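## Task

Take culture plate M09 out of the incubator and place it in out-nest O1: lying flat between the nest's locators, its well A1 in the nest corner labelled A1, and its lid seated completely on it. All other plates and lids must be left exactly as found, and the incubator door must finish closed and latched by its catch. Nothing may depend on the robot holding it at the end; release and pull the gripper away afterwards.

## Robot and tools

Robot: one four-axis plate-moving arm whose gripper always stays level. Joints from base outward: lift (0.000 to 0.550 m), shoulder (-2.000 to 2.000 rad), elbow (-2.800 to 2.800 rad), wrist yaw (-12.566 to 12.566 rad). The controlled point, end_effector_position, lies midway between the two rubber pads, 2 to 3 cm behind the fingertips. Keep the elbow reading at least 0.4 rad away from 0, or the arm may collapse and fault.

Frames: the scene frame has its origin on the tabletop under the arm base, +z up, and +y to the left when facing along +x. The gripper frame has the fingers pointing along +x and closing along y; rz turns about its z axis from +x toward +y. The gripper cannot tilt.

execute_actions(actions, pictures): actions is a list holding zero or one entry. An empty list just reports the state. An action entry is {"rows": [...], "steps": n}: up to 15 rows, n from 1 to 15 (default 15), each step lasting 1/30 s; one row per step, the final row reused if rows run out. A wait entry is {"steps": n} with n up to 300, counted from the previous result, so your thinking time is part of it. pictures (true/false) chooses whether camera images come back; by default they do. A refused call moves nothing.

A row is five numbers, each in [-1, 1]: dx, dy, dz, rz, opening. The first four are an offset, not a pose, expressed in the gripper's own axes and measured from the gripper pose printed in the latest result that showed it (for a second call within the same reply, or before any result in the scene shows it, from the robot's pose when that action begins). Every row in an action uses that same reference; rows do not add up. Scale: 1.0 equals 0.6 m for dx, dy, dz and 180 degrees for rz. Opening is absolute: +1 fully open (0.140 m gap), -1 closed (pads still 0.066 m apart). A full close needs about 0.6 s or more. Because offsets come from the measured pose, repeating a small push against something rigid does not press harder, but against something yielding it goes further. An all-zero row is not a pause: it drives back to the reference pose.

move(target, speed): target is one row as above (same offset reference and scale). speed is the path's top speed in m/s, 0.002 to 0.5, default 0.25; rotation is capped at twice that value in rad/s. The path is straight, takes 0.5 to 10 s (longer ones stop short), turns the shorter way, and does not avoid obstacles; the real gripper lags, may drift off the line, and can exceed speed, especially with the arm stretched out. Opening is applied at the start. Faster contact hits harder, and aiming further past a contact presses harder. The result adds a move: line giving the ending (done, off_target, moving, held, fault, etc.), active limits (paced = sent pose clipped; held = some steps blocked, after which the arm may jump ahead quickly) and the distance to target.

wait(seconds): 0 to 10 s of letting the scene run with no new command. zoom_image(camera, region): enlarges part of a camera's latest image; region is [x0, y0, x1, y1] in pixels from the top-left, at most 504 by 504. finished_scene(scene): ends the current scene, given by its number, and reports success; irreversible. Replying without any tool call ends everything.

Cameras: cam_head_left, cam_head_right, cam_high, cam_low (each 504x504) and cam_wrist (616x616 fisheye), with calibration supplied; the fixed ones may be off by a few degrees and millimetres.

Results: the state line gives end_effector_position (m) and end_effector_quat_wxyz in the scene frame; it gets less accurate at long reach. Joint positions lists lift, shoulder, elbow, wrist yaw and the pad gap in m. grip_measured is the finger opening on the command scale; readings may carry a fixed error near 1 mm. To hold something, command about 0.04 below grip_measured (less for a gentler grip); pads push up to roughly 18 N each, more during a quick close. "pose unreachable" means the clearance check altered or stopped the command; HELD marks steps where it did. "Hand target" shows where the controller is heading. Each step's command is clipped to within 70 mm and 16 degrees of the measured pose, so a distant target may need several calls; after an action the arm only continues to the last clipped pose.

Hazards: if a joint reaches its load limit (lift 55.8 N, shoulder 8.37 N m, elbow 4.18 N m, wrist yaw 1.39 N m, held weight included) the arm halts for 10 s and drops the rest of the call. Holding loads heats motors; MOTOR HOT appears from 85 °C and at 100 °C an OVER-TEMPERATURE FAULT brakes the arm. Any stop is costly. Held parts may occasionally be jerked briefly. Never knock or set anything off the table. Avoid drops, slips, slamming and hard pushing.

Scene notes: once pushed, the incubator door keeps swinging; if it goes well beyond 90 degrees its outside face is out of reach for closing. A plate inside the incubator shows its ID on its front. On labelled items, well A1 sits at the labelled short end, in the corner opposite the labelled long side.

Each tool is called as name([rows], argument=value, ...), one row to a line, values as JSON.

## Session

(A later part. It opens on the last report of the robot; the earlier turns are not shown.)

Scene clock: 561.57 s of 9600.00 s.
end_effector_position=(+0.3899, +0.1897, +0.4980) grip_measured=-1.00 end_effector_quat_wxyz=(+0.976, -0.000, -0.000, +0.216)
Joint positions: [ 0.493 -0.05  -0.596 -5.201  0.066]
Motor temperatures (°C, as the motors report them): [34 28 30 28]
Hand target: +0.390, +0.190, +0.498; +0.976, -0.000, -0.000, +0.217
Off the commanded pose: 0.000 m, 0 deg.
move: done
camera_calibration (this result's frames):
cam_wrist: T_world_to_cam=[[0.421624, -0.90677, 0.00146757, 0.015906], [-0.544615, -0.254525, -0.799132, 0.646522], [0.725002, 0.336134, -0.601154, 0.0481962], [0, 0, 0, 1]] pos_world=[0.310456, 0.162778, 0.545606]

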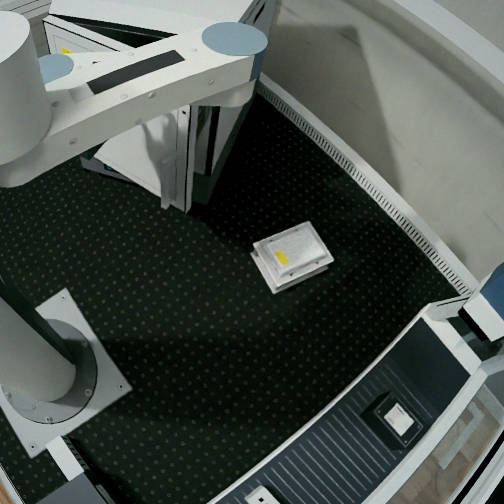

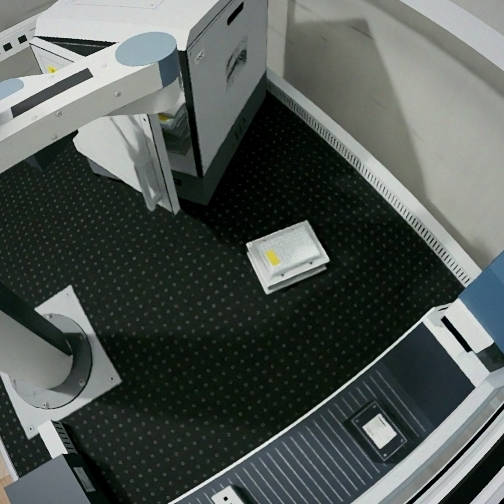

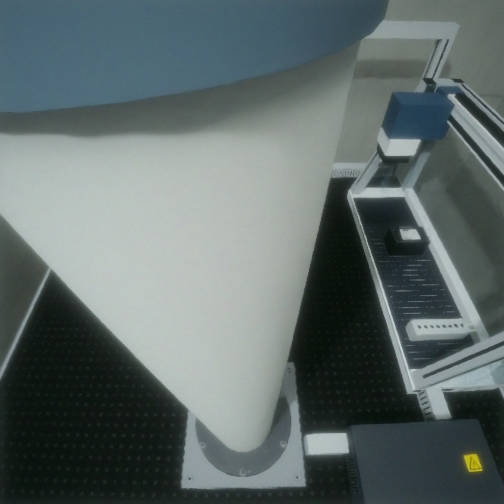

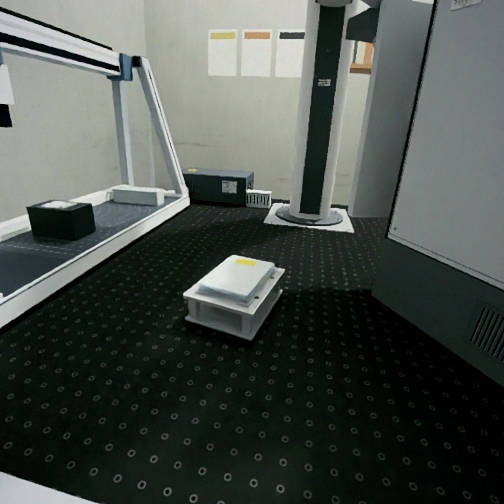

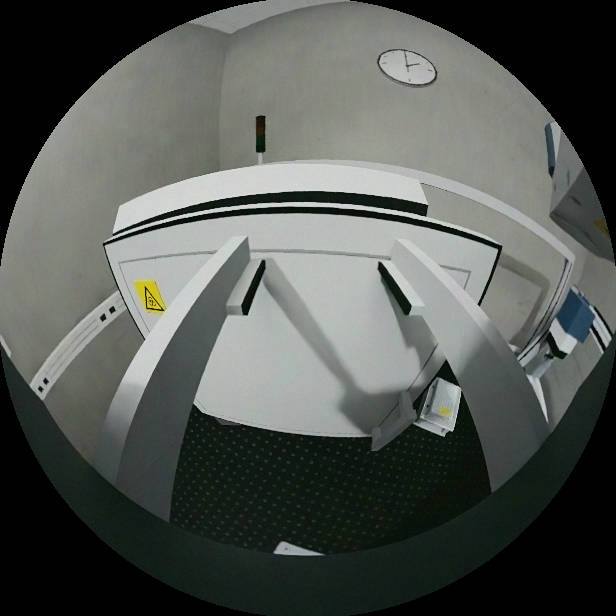

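move(target=[0.108, -0.0912, 0, 0.0492, -1], speed=0.04)

Scene clock: 568.77 s of 9600.00 s.
end_effector_position=(+0.4717, +0.1674, +0.4980) grip_measured=-1.00 end_effector_quat_wxyz=(+0.957, -0.000, -0.000, +0.291)
Joint positions: [ 0.493 -0.535 -0.781 -4.376  0.066]
Motor temperatures (°C, as the motors report them): [34 28 30 28]
Hand target: +0.472, +0.167, +0.498; +0.957, -0.000, -0.000, +0.291
Off the commanded pose: 0.000 m, 0 deg.
After step 90, 1.83 s passed at rest.
move: done
camera_calibration (this result's frames):
cam_wrist: T_world_to_cam=[[0.555739, -0.831355, 0.00146757, -0.114727], [-0.499122, -0.335061, -0.799132, 0.677387], [0.664854, 0.443376, -0.601154, 0.00684722], [0, 0, 0, 1]] pos_world=[0.397305, 0.12855, 0.545606]

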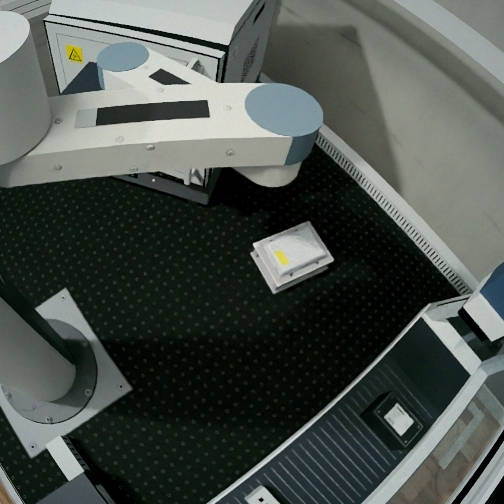

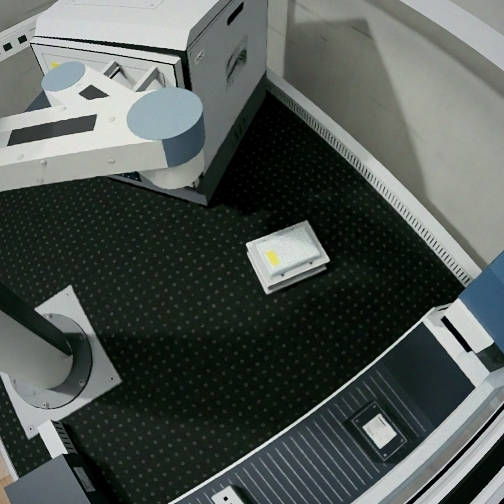

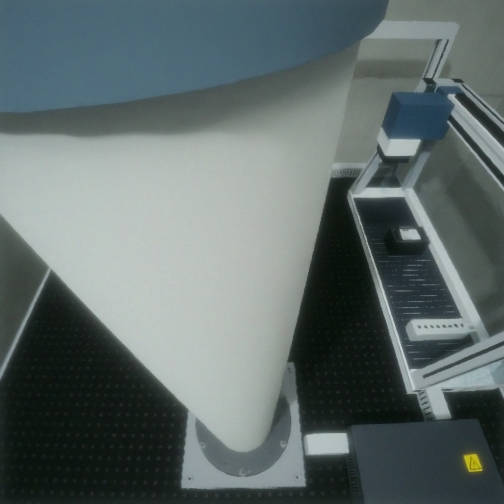

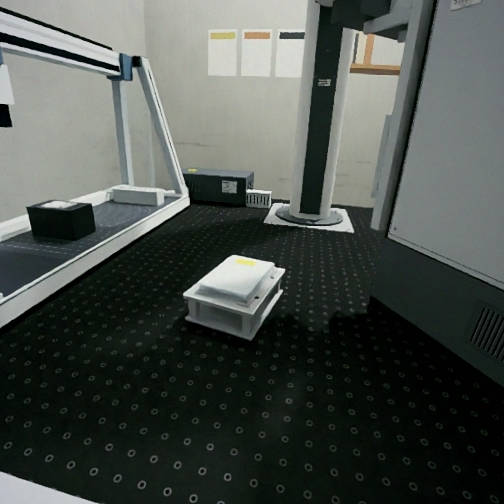

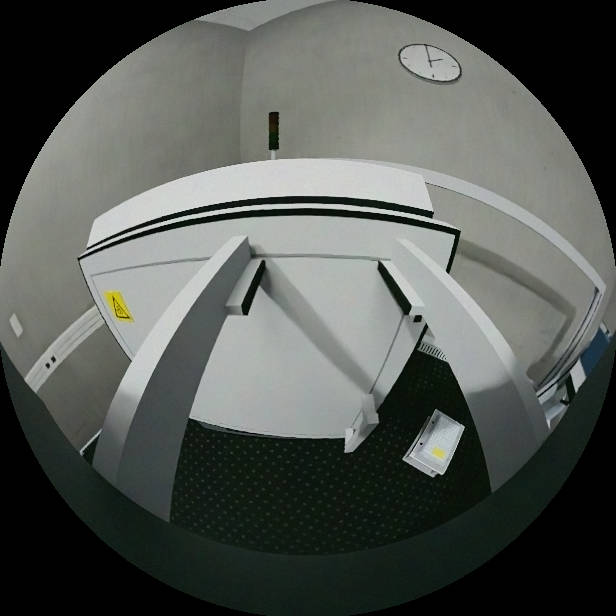

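zoom_image(camera="cam_low", region=[340, 0, 460, 250])

zoom_image(camera="cam_head_right", region=[20, 20, 220, 120])

Region (340, 0, 460, 250) of cam_low's 504x504 image, scaled by 2.016, with more detail than that image has; it fills the left 242 columns of this view, and the rest is white.

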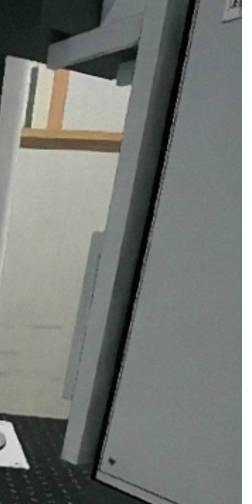

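Region (20, 20, 220, 120) of cam_head_right's 504x504 image, scaled by 2.520, with more detail than that image has.

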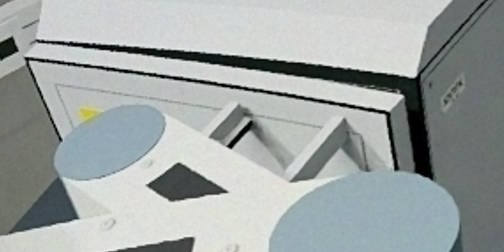

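move(target=[0.0167, 0, 0, 0, -1], speed=0.02)

zoom_image(camera="cam_low", region=[340, 0, 460, 250])

zoom_image(camera="cam_head_right", region=[20, 20, 220, 120])

Scene clock: 574.67 s of 9600.00 s.
end_effector_position=(+0.4801, +0.1727, +0.4980) grip_measured=-1.00 end_effector_quat_wxyz=(+0.957, -0.000, -0.000, +0.290)
Joint positions: [ 0.493 -0.519 -0.823 -4.352  0.066]
Motor temperatures (°C, as the motors report them): [34 28 30 28]
Hand target: +0.480, +0.173, +0.498; +0.957, -0.000, -0.000, +0.291
Off the commanded pose: 0.000 m, 0 deg.
After step 90, 2.17 s passed at rest.
move: done
camera_calibration (this result's frames):
cam_wrist: T_world_to_cam=[[0.554647, -0.832085, 0.00146757, -0.114319], [-0.499561, -0.334405, -0.799132, 0.68345], [0.665436, 0.442503, -0.601154, -0.00121235], [0, 0, 0, 1]] pos_world=[0.405639, 0.133962, 0.545606]

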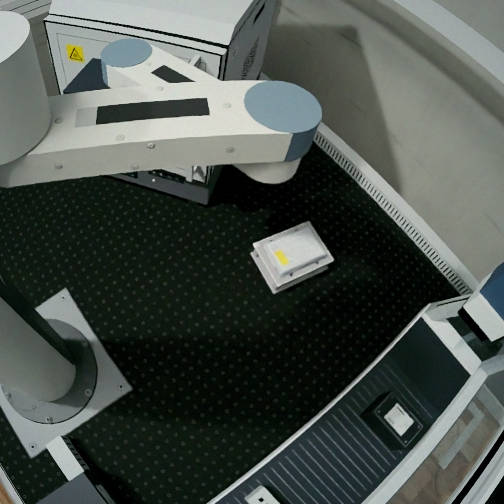

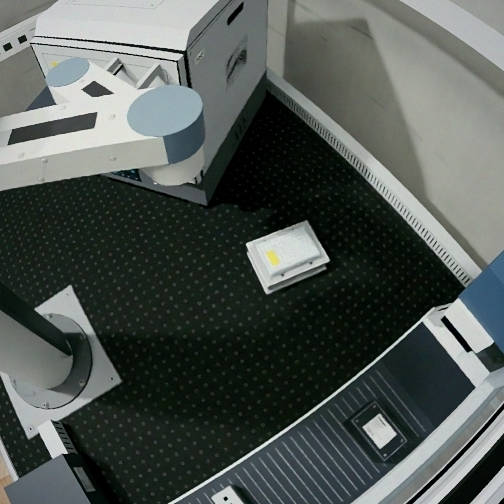

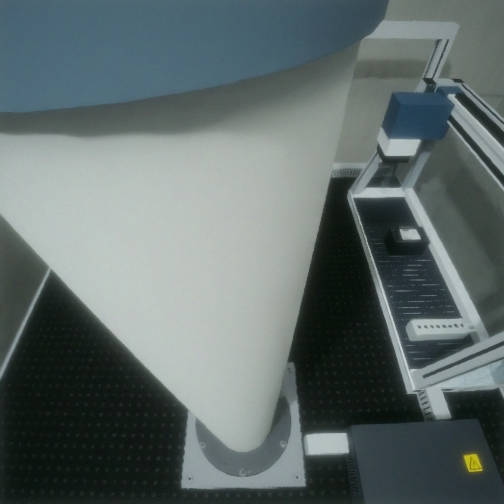

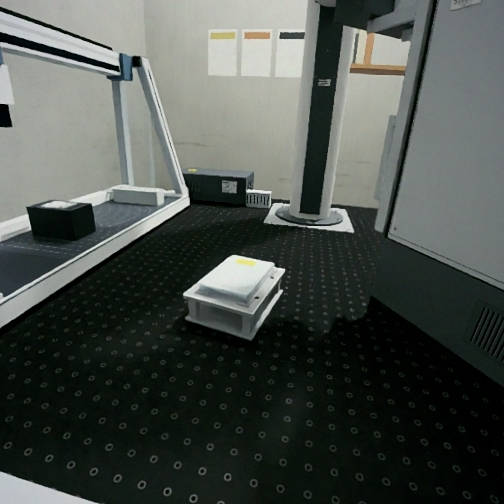

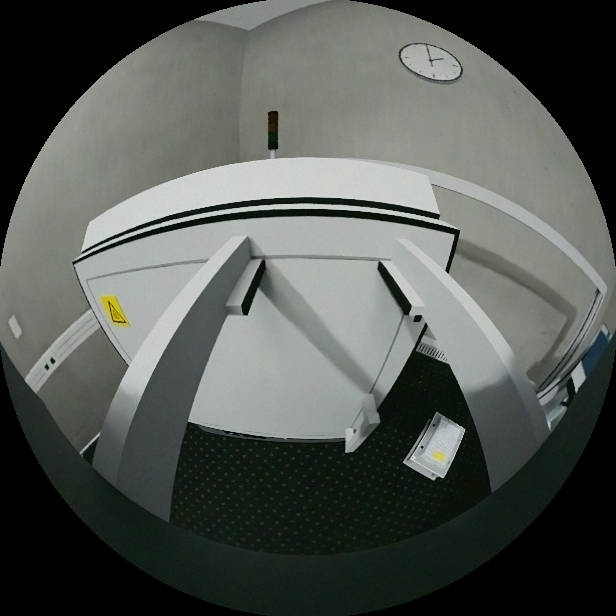

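Region (340, 0, 460, 250) of cam_low's 504x504 image, scaled by 2.016, with more detail than that image has; it fills the left 242 columns of this view, and the rest is white.

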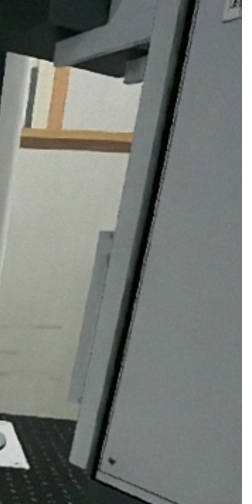

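Region (20, 20, 220, 120) of cam_head_right's 504x504 image, scaled by 2.520, with more detail than that image has.

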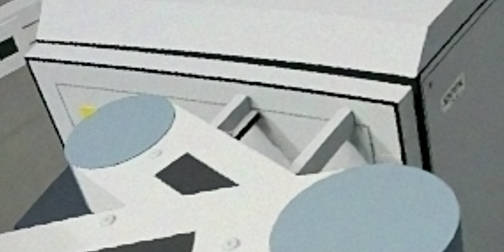

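move(target=[0.0067, 0, 0, 0.0005, -1], speed=0.01)

zoom_image(camera="cam_low", region=[340, 0, 460, 250])

zoom_image(camera="cam_head_right", region=[20, 20, 220, 120])

Scene clock: 580.53 s of 9600.00 s.
end_effector_position=(+0.4834, +0.1748, +0.4980) grip_measured=-1.00 end_effector_quat_wxyz=(+0.957, -0.000, -0.000, +0.291)
Joint positions: [ 0.493 -0.513 -0.84  -4.34   0.066]
Motor temperatures (°C, as the motors report them): [34 28 30 28]
Hand target: +0.483, +0.175, +0.498; +0.957, -0.000, -0.000, +0.291
Off the commanded pose: 0.000 m, 0 deg.
After step 90, 2.17 s passed at rest.
move: done
camera_calibration (this result's frames):
cam_wrist: T_world_to_cam=[[0.555618, -0.831436, 0.00146757, -0.115006], [-0.49917, -0.334988, -0.799132, 0.685745], [0.664919, 0.44328, -0.601154, -0.00426433], [0, 0, 0, 1]] pos_world=[0.409039, 0.135986, 0.545606]

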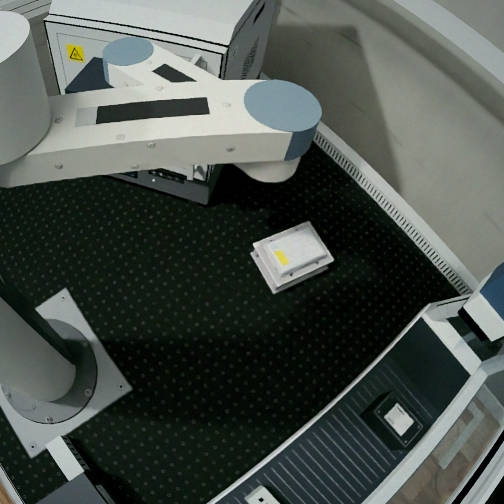

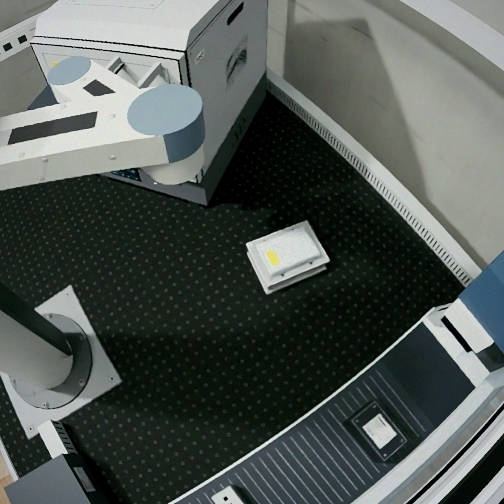

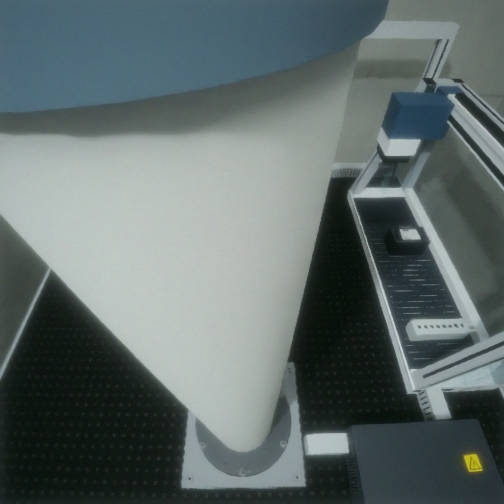

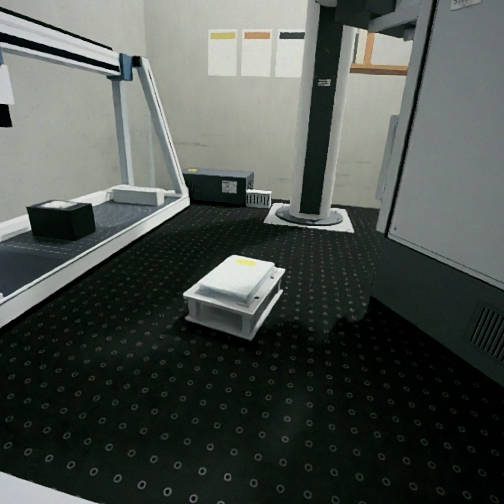

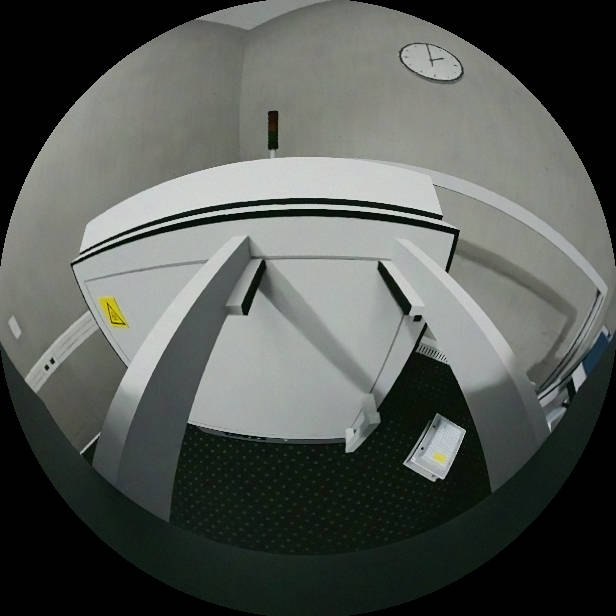

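Region (340, 0, 460, 250) of cam_low's 504x504 image, scaled by 2.016, with more detail than that image has; it fills the left 242 columns of this view, and the rest is white.

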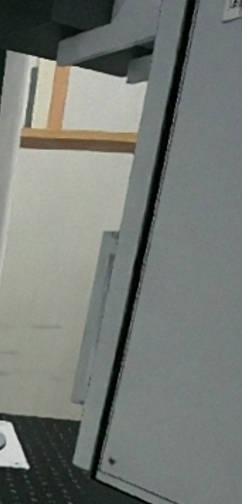

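Region (20, 20, 220, 120) of cam_head_right's 504x504 image, scaled by 2.520, with more detail than that image has.

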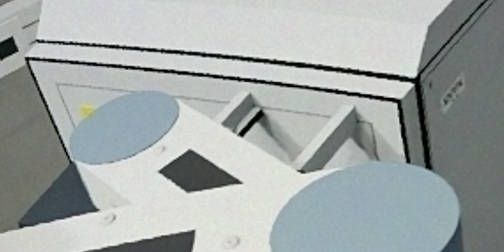

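move(target=[0.0035, 0, 0, 0, -1], speed=0.006)

Scene clock: 583.67 s of 9600.00 s.
end_effector_position=(+0.4852, +0.1758, +0.4980) grip_measured=-1.00 end_effector_quat_wxyz=(+0.957, -0.000, -0.000, +0.291)
Joint positions: [ 0.493 -0.51  -0.849 -4.335  0.066]
Motor temperatures (°C, as the motors report them): [34 28 30 28]
Hand target: +0.485, +0.176, +0.498; +0.957, -0.000, -0.000, +0.291
Off the commanded pose: 0.000 m, 0 deg.
move: done
camera_calibration (this result's frames):
cam_wrist: T_world_to_cam=[[0.555279, -0.831663, 0.00146757, -0.114905], [-0.499307, -0.334784, -0.799132, 0.687008], [0.6651, 0.443008, -0.601154, -0.00594255], [0, 0, 0, 1]] pos_world=[0.410784, 0.13707, 0.545606]

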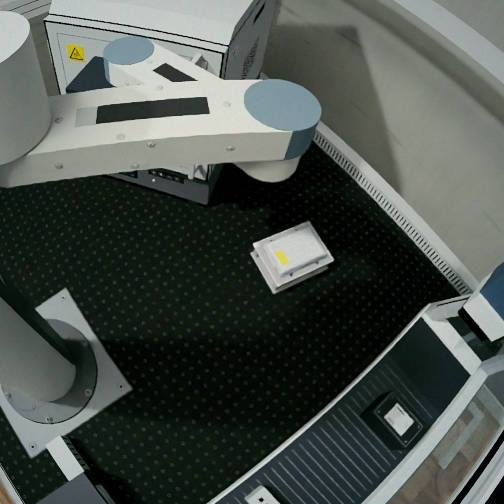

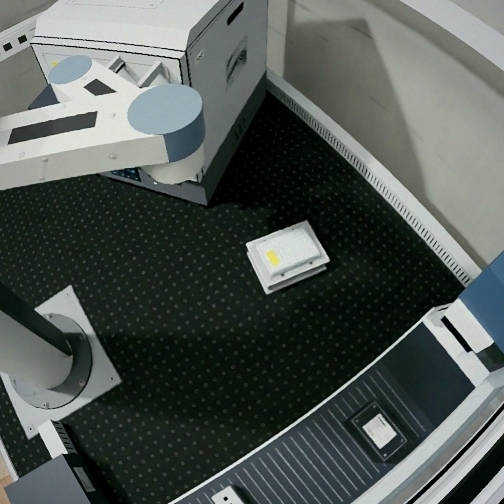

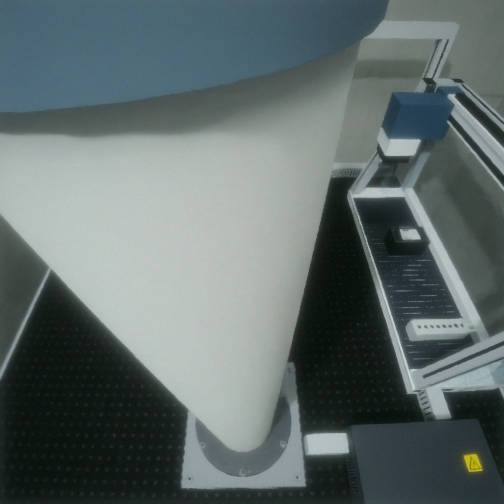

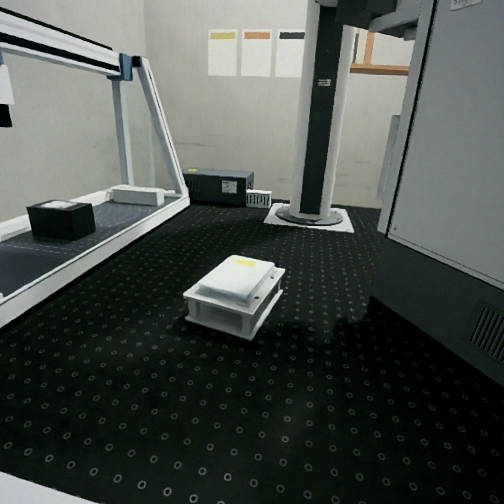

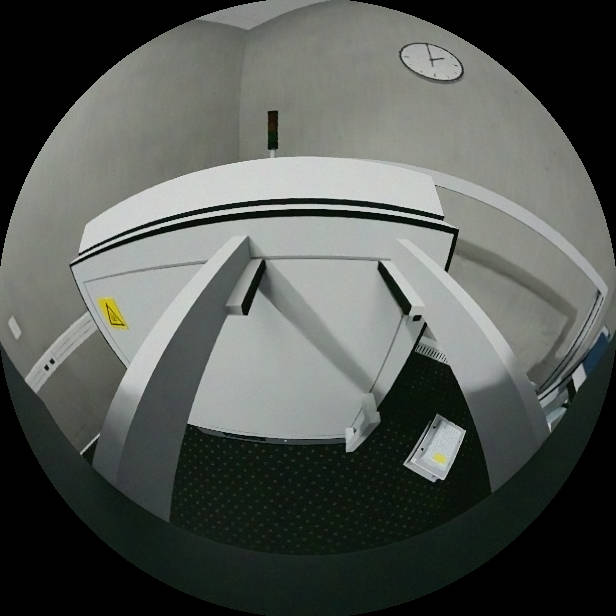

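zoom_image(camera="cam_low", region=[340, 0, 460, 250])

zoom_image(camera="cam_head_right", region=[20, 20, 220, 120])

Region (340, 0, 460, 250) of cam_low's 504x504 image, scaled by 2.016, with more detail than that image has; it fills the left 242 columns of this view, and the rest is white.

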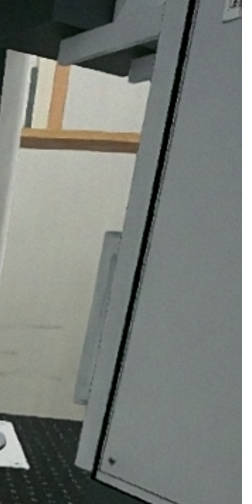

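Region (20, 20, 220, 120) of cam_head_right's 504x504 image, scaled by 2.520, with more detail than that image has.

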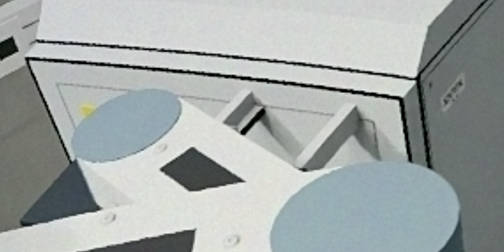

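move(target=[0.0035, 0, 0, 0, -1], speed=0.006)

zoom_image(camera="cam_low", region=[340, 0, 460, 250])

Scene clock: 591.63 s of 9600.00 s.
end_effector_position=(+0.4850, +0.1769, +0.4980) grip_measured=-1.00 end_effector_quat_wxyz=(+0.956, -0.000, -0.000, +0.293)
Joint positions: [ 0.493 -0.508 -0.851 -4.331  0.066]
Motor temperatures (°C, as the motors report them): [34 28 30 28]
Hand target: +0.487, +0.177, +0.498; +0.957, -0.000, -0.000, +0.291
Off the commanded pose: 0.002 m, 0 deg.
After step 90, 4.27 s passed at rest.
move: done
camera_calibration (this result's frames):
cam_wrist: T_world_to_cam=[[0.558986, -0.829176, 0.00146757, -0.116194], [-0.497808, -0.33701, -0.799132, 0.686941], [0.663116, 0.445973, -0.601154, -0.00585751], [0, 0, 0, 1]] pos_world=[0.4108, 0.137773, 0.545606]

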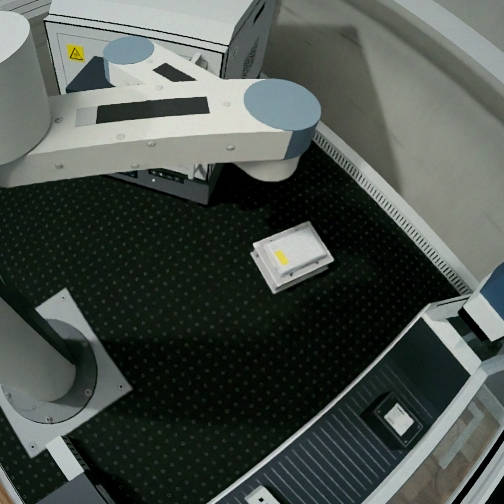

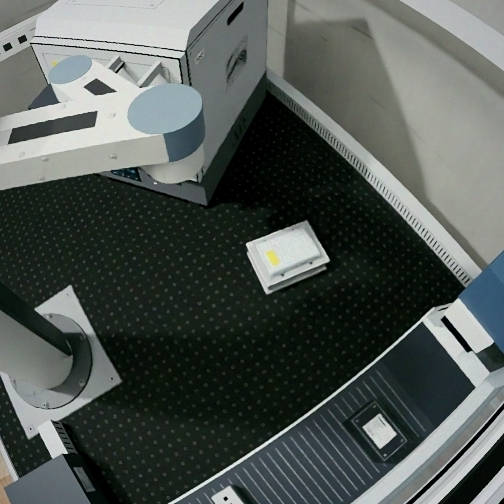

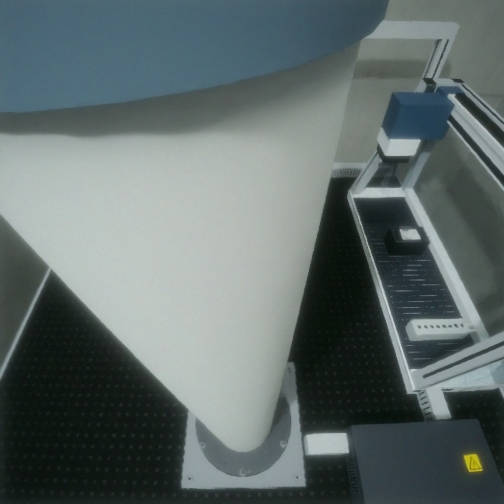

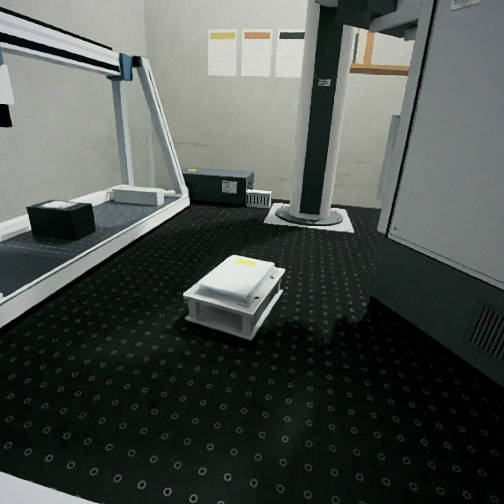

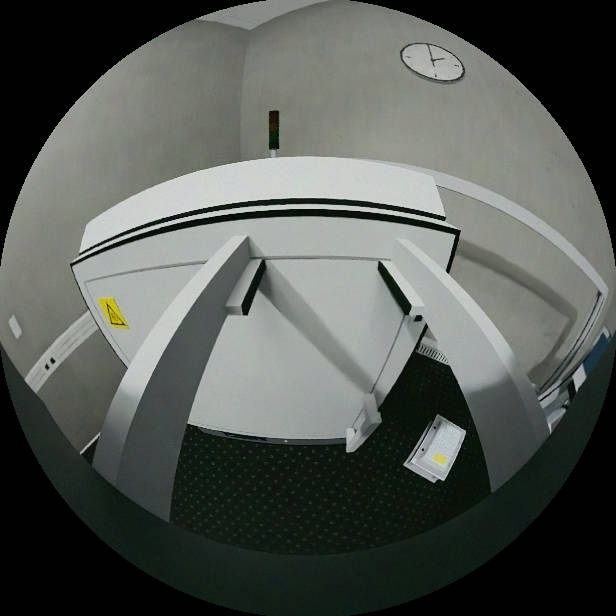

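Region (340, 0, 460, 250) of cam_low's 504x504 image, scaled by 2.016, with more detail than that image has; it fills the left 242 columns of this view, and the rest is white.

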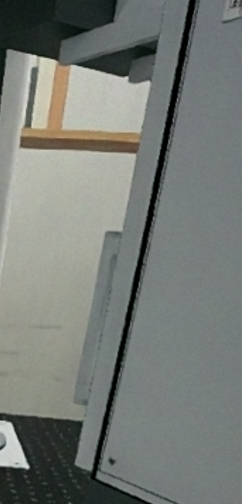

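move(target=[-0.1417, -0.2833, 0, 0, -1], speed=0.3)

zoom_image(camera="cam_low", region=[340, 0, 460, 250])

zoom_image(camera="cam_head_right", region=[20, 20, 220, 120])

Scene clock: 604.83 s of 9600.00 s.
end_effector_position=(+0.5097, -0.0117, +0.4980) grip_measured=-1.00 end_effector_quat_wxyz=(+0.956, -0.000, -0.000, +0.292)
Joint positions: [ 0.493 -1.344 -0.932 -3.414  0.066]
Motor temperatures (°C, as the motors report them): [34 28 37 28]
Hand target: +0.510, -0.012, +0.498; +0.956, -0.000, -0.000, +0.293
Off the commanded pose: 0.000 m, 0 deg.
After step 90, 9.03 s passed at rest.
move: done
camera_calibration (this result's frames):
cam_wrist: T_world_to_cam=[[0.558377, -0.829586, 0.00146757, -0.286042], [-0.498055, -0.336644, -0.799132, 0.635768], [0.663443, 0.445486, -0.601154, 0.0617534], [0, 0, 0, 1]] pos_world=[0.435397, -0.0507793, 0.545606]

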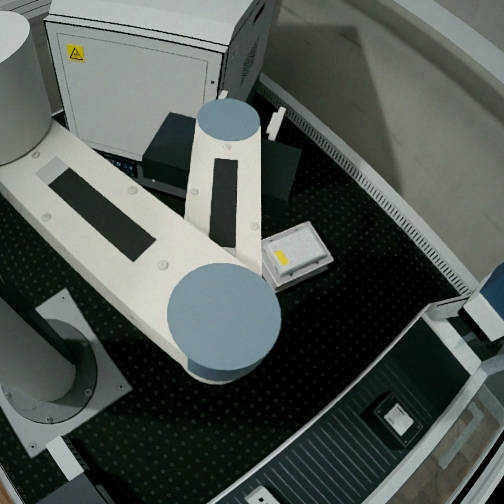

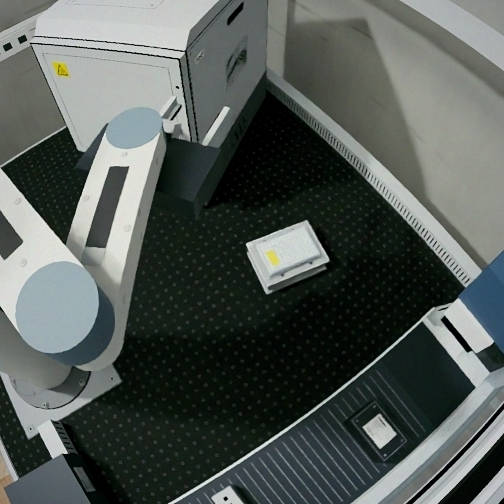

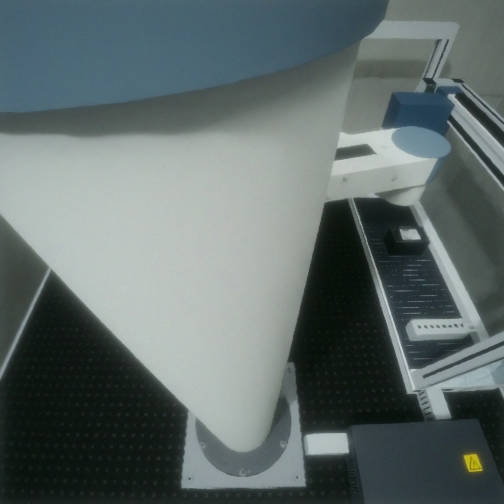

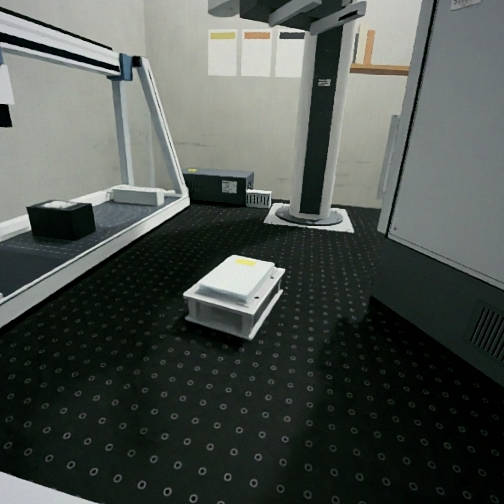

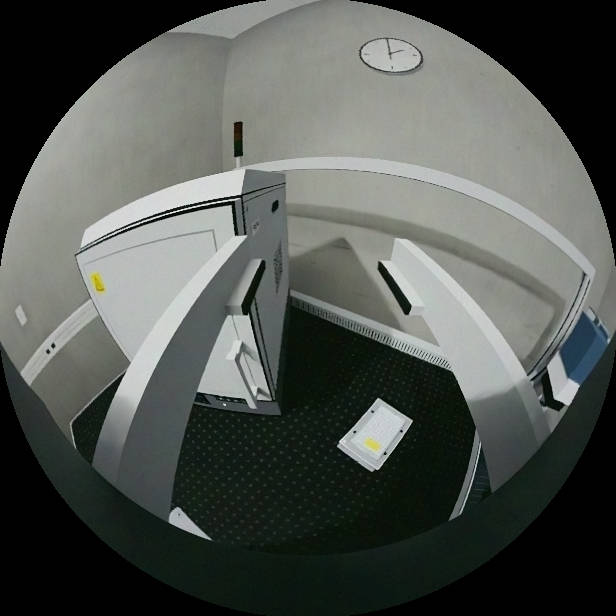

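Region (340, 0, 460, 250) of cam_low's 504x504 image, scaled by 2.016, with more detail than that image has; it fills the left 242 columns of this view, and the rest is white.

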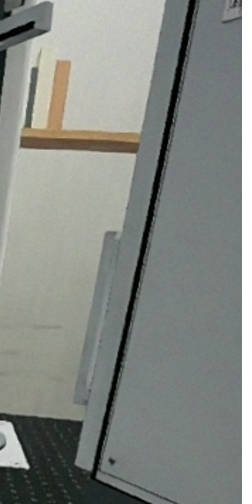

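Region (20, 20, 220, 120) of cam_head_right's 504x504 image, scaled by 2.520, with more detail than that image has.

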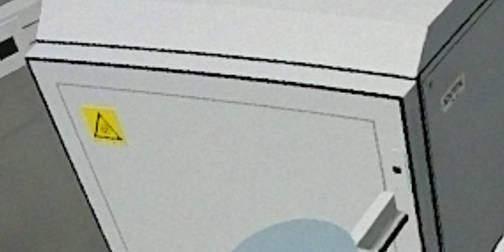

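zoom_image(camera="cam_low", region=[175, 245, 295, 345])

zoom_image(camera="cam_head_right", region=[240, 210, 340, 300])

Region (175, 245, 295, 345) of cam_low's 504x504 image, scaled by 4.200, with more detail than that image has.

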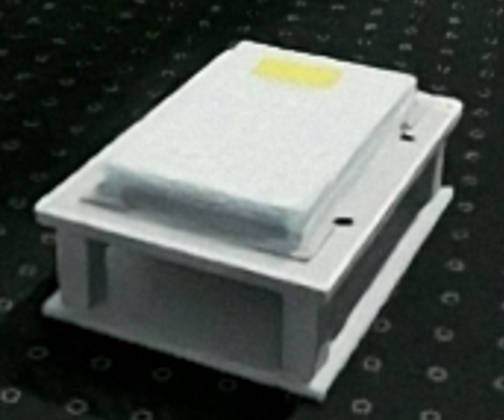

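Region (240, 210, 340, 300) of cam_head_right's 504x504 image, scaled by 5.040, with more detail than that image has; it fills the top 454 rows of this view, and the rest is white.

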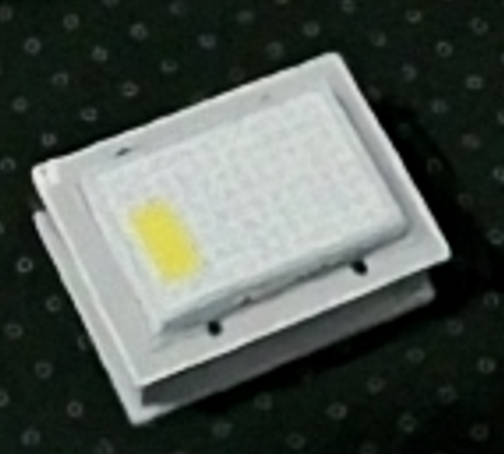

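finished_scene(scene=1)

The scene is finished: the task was done.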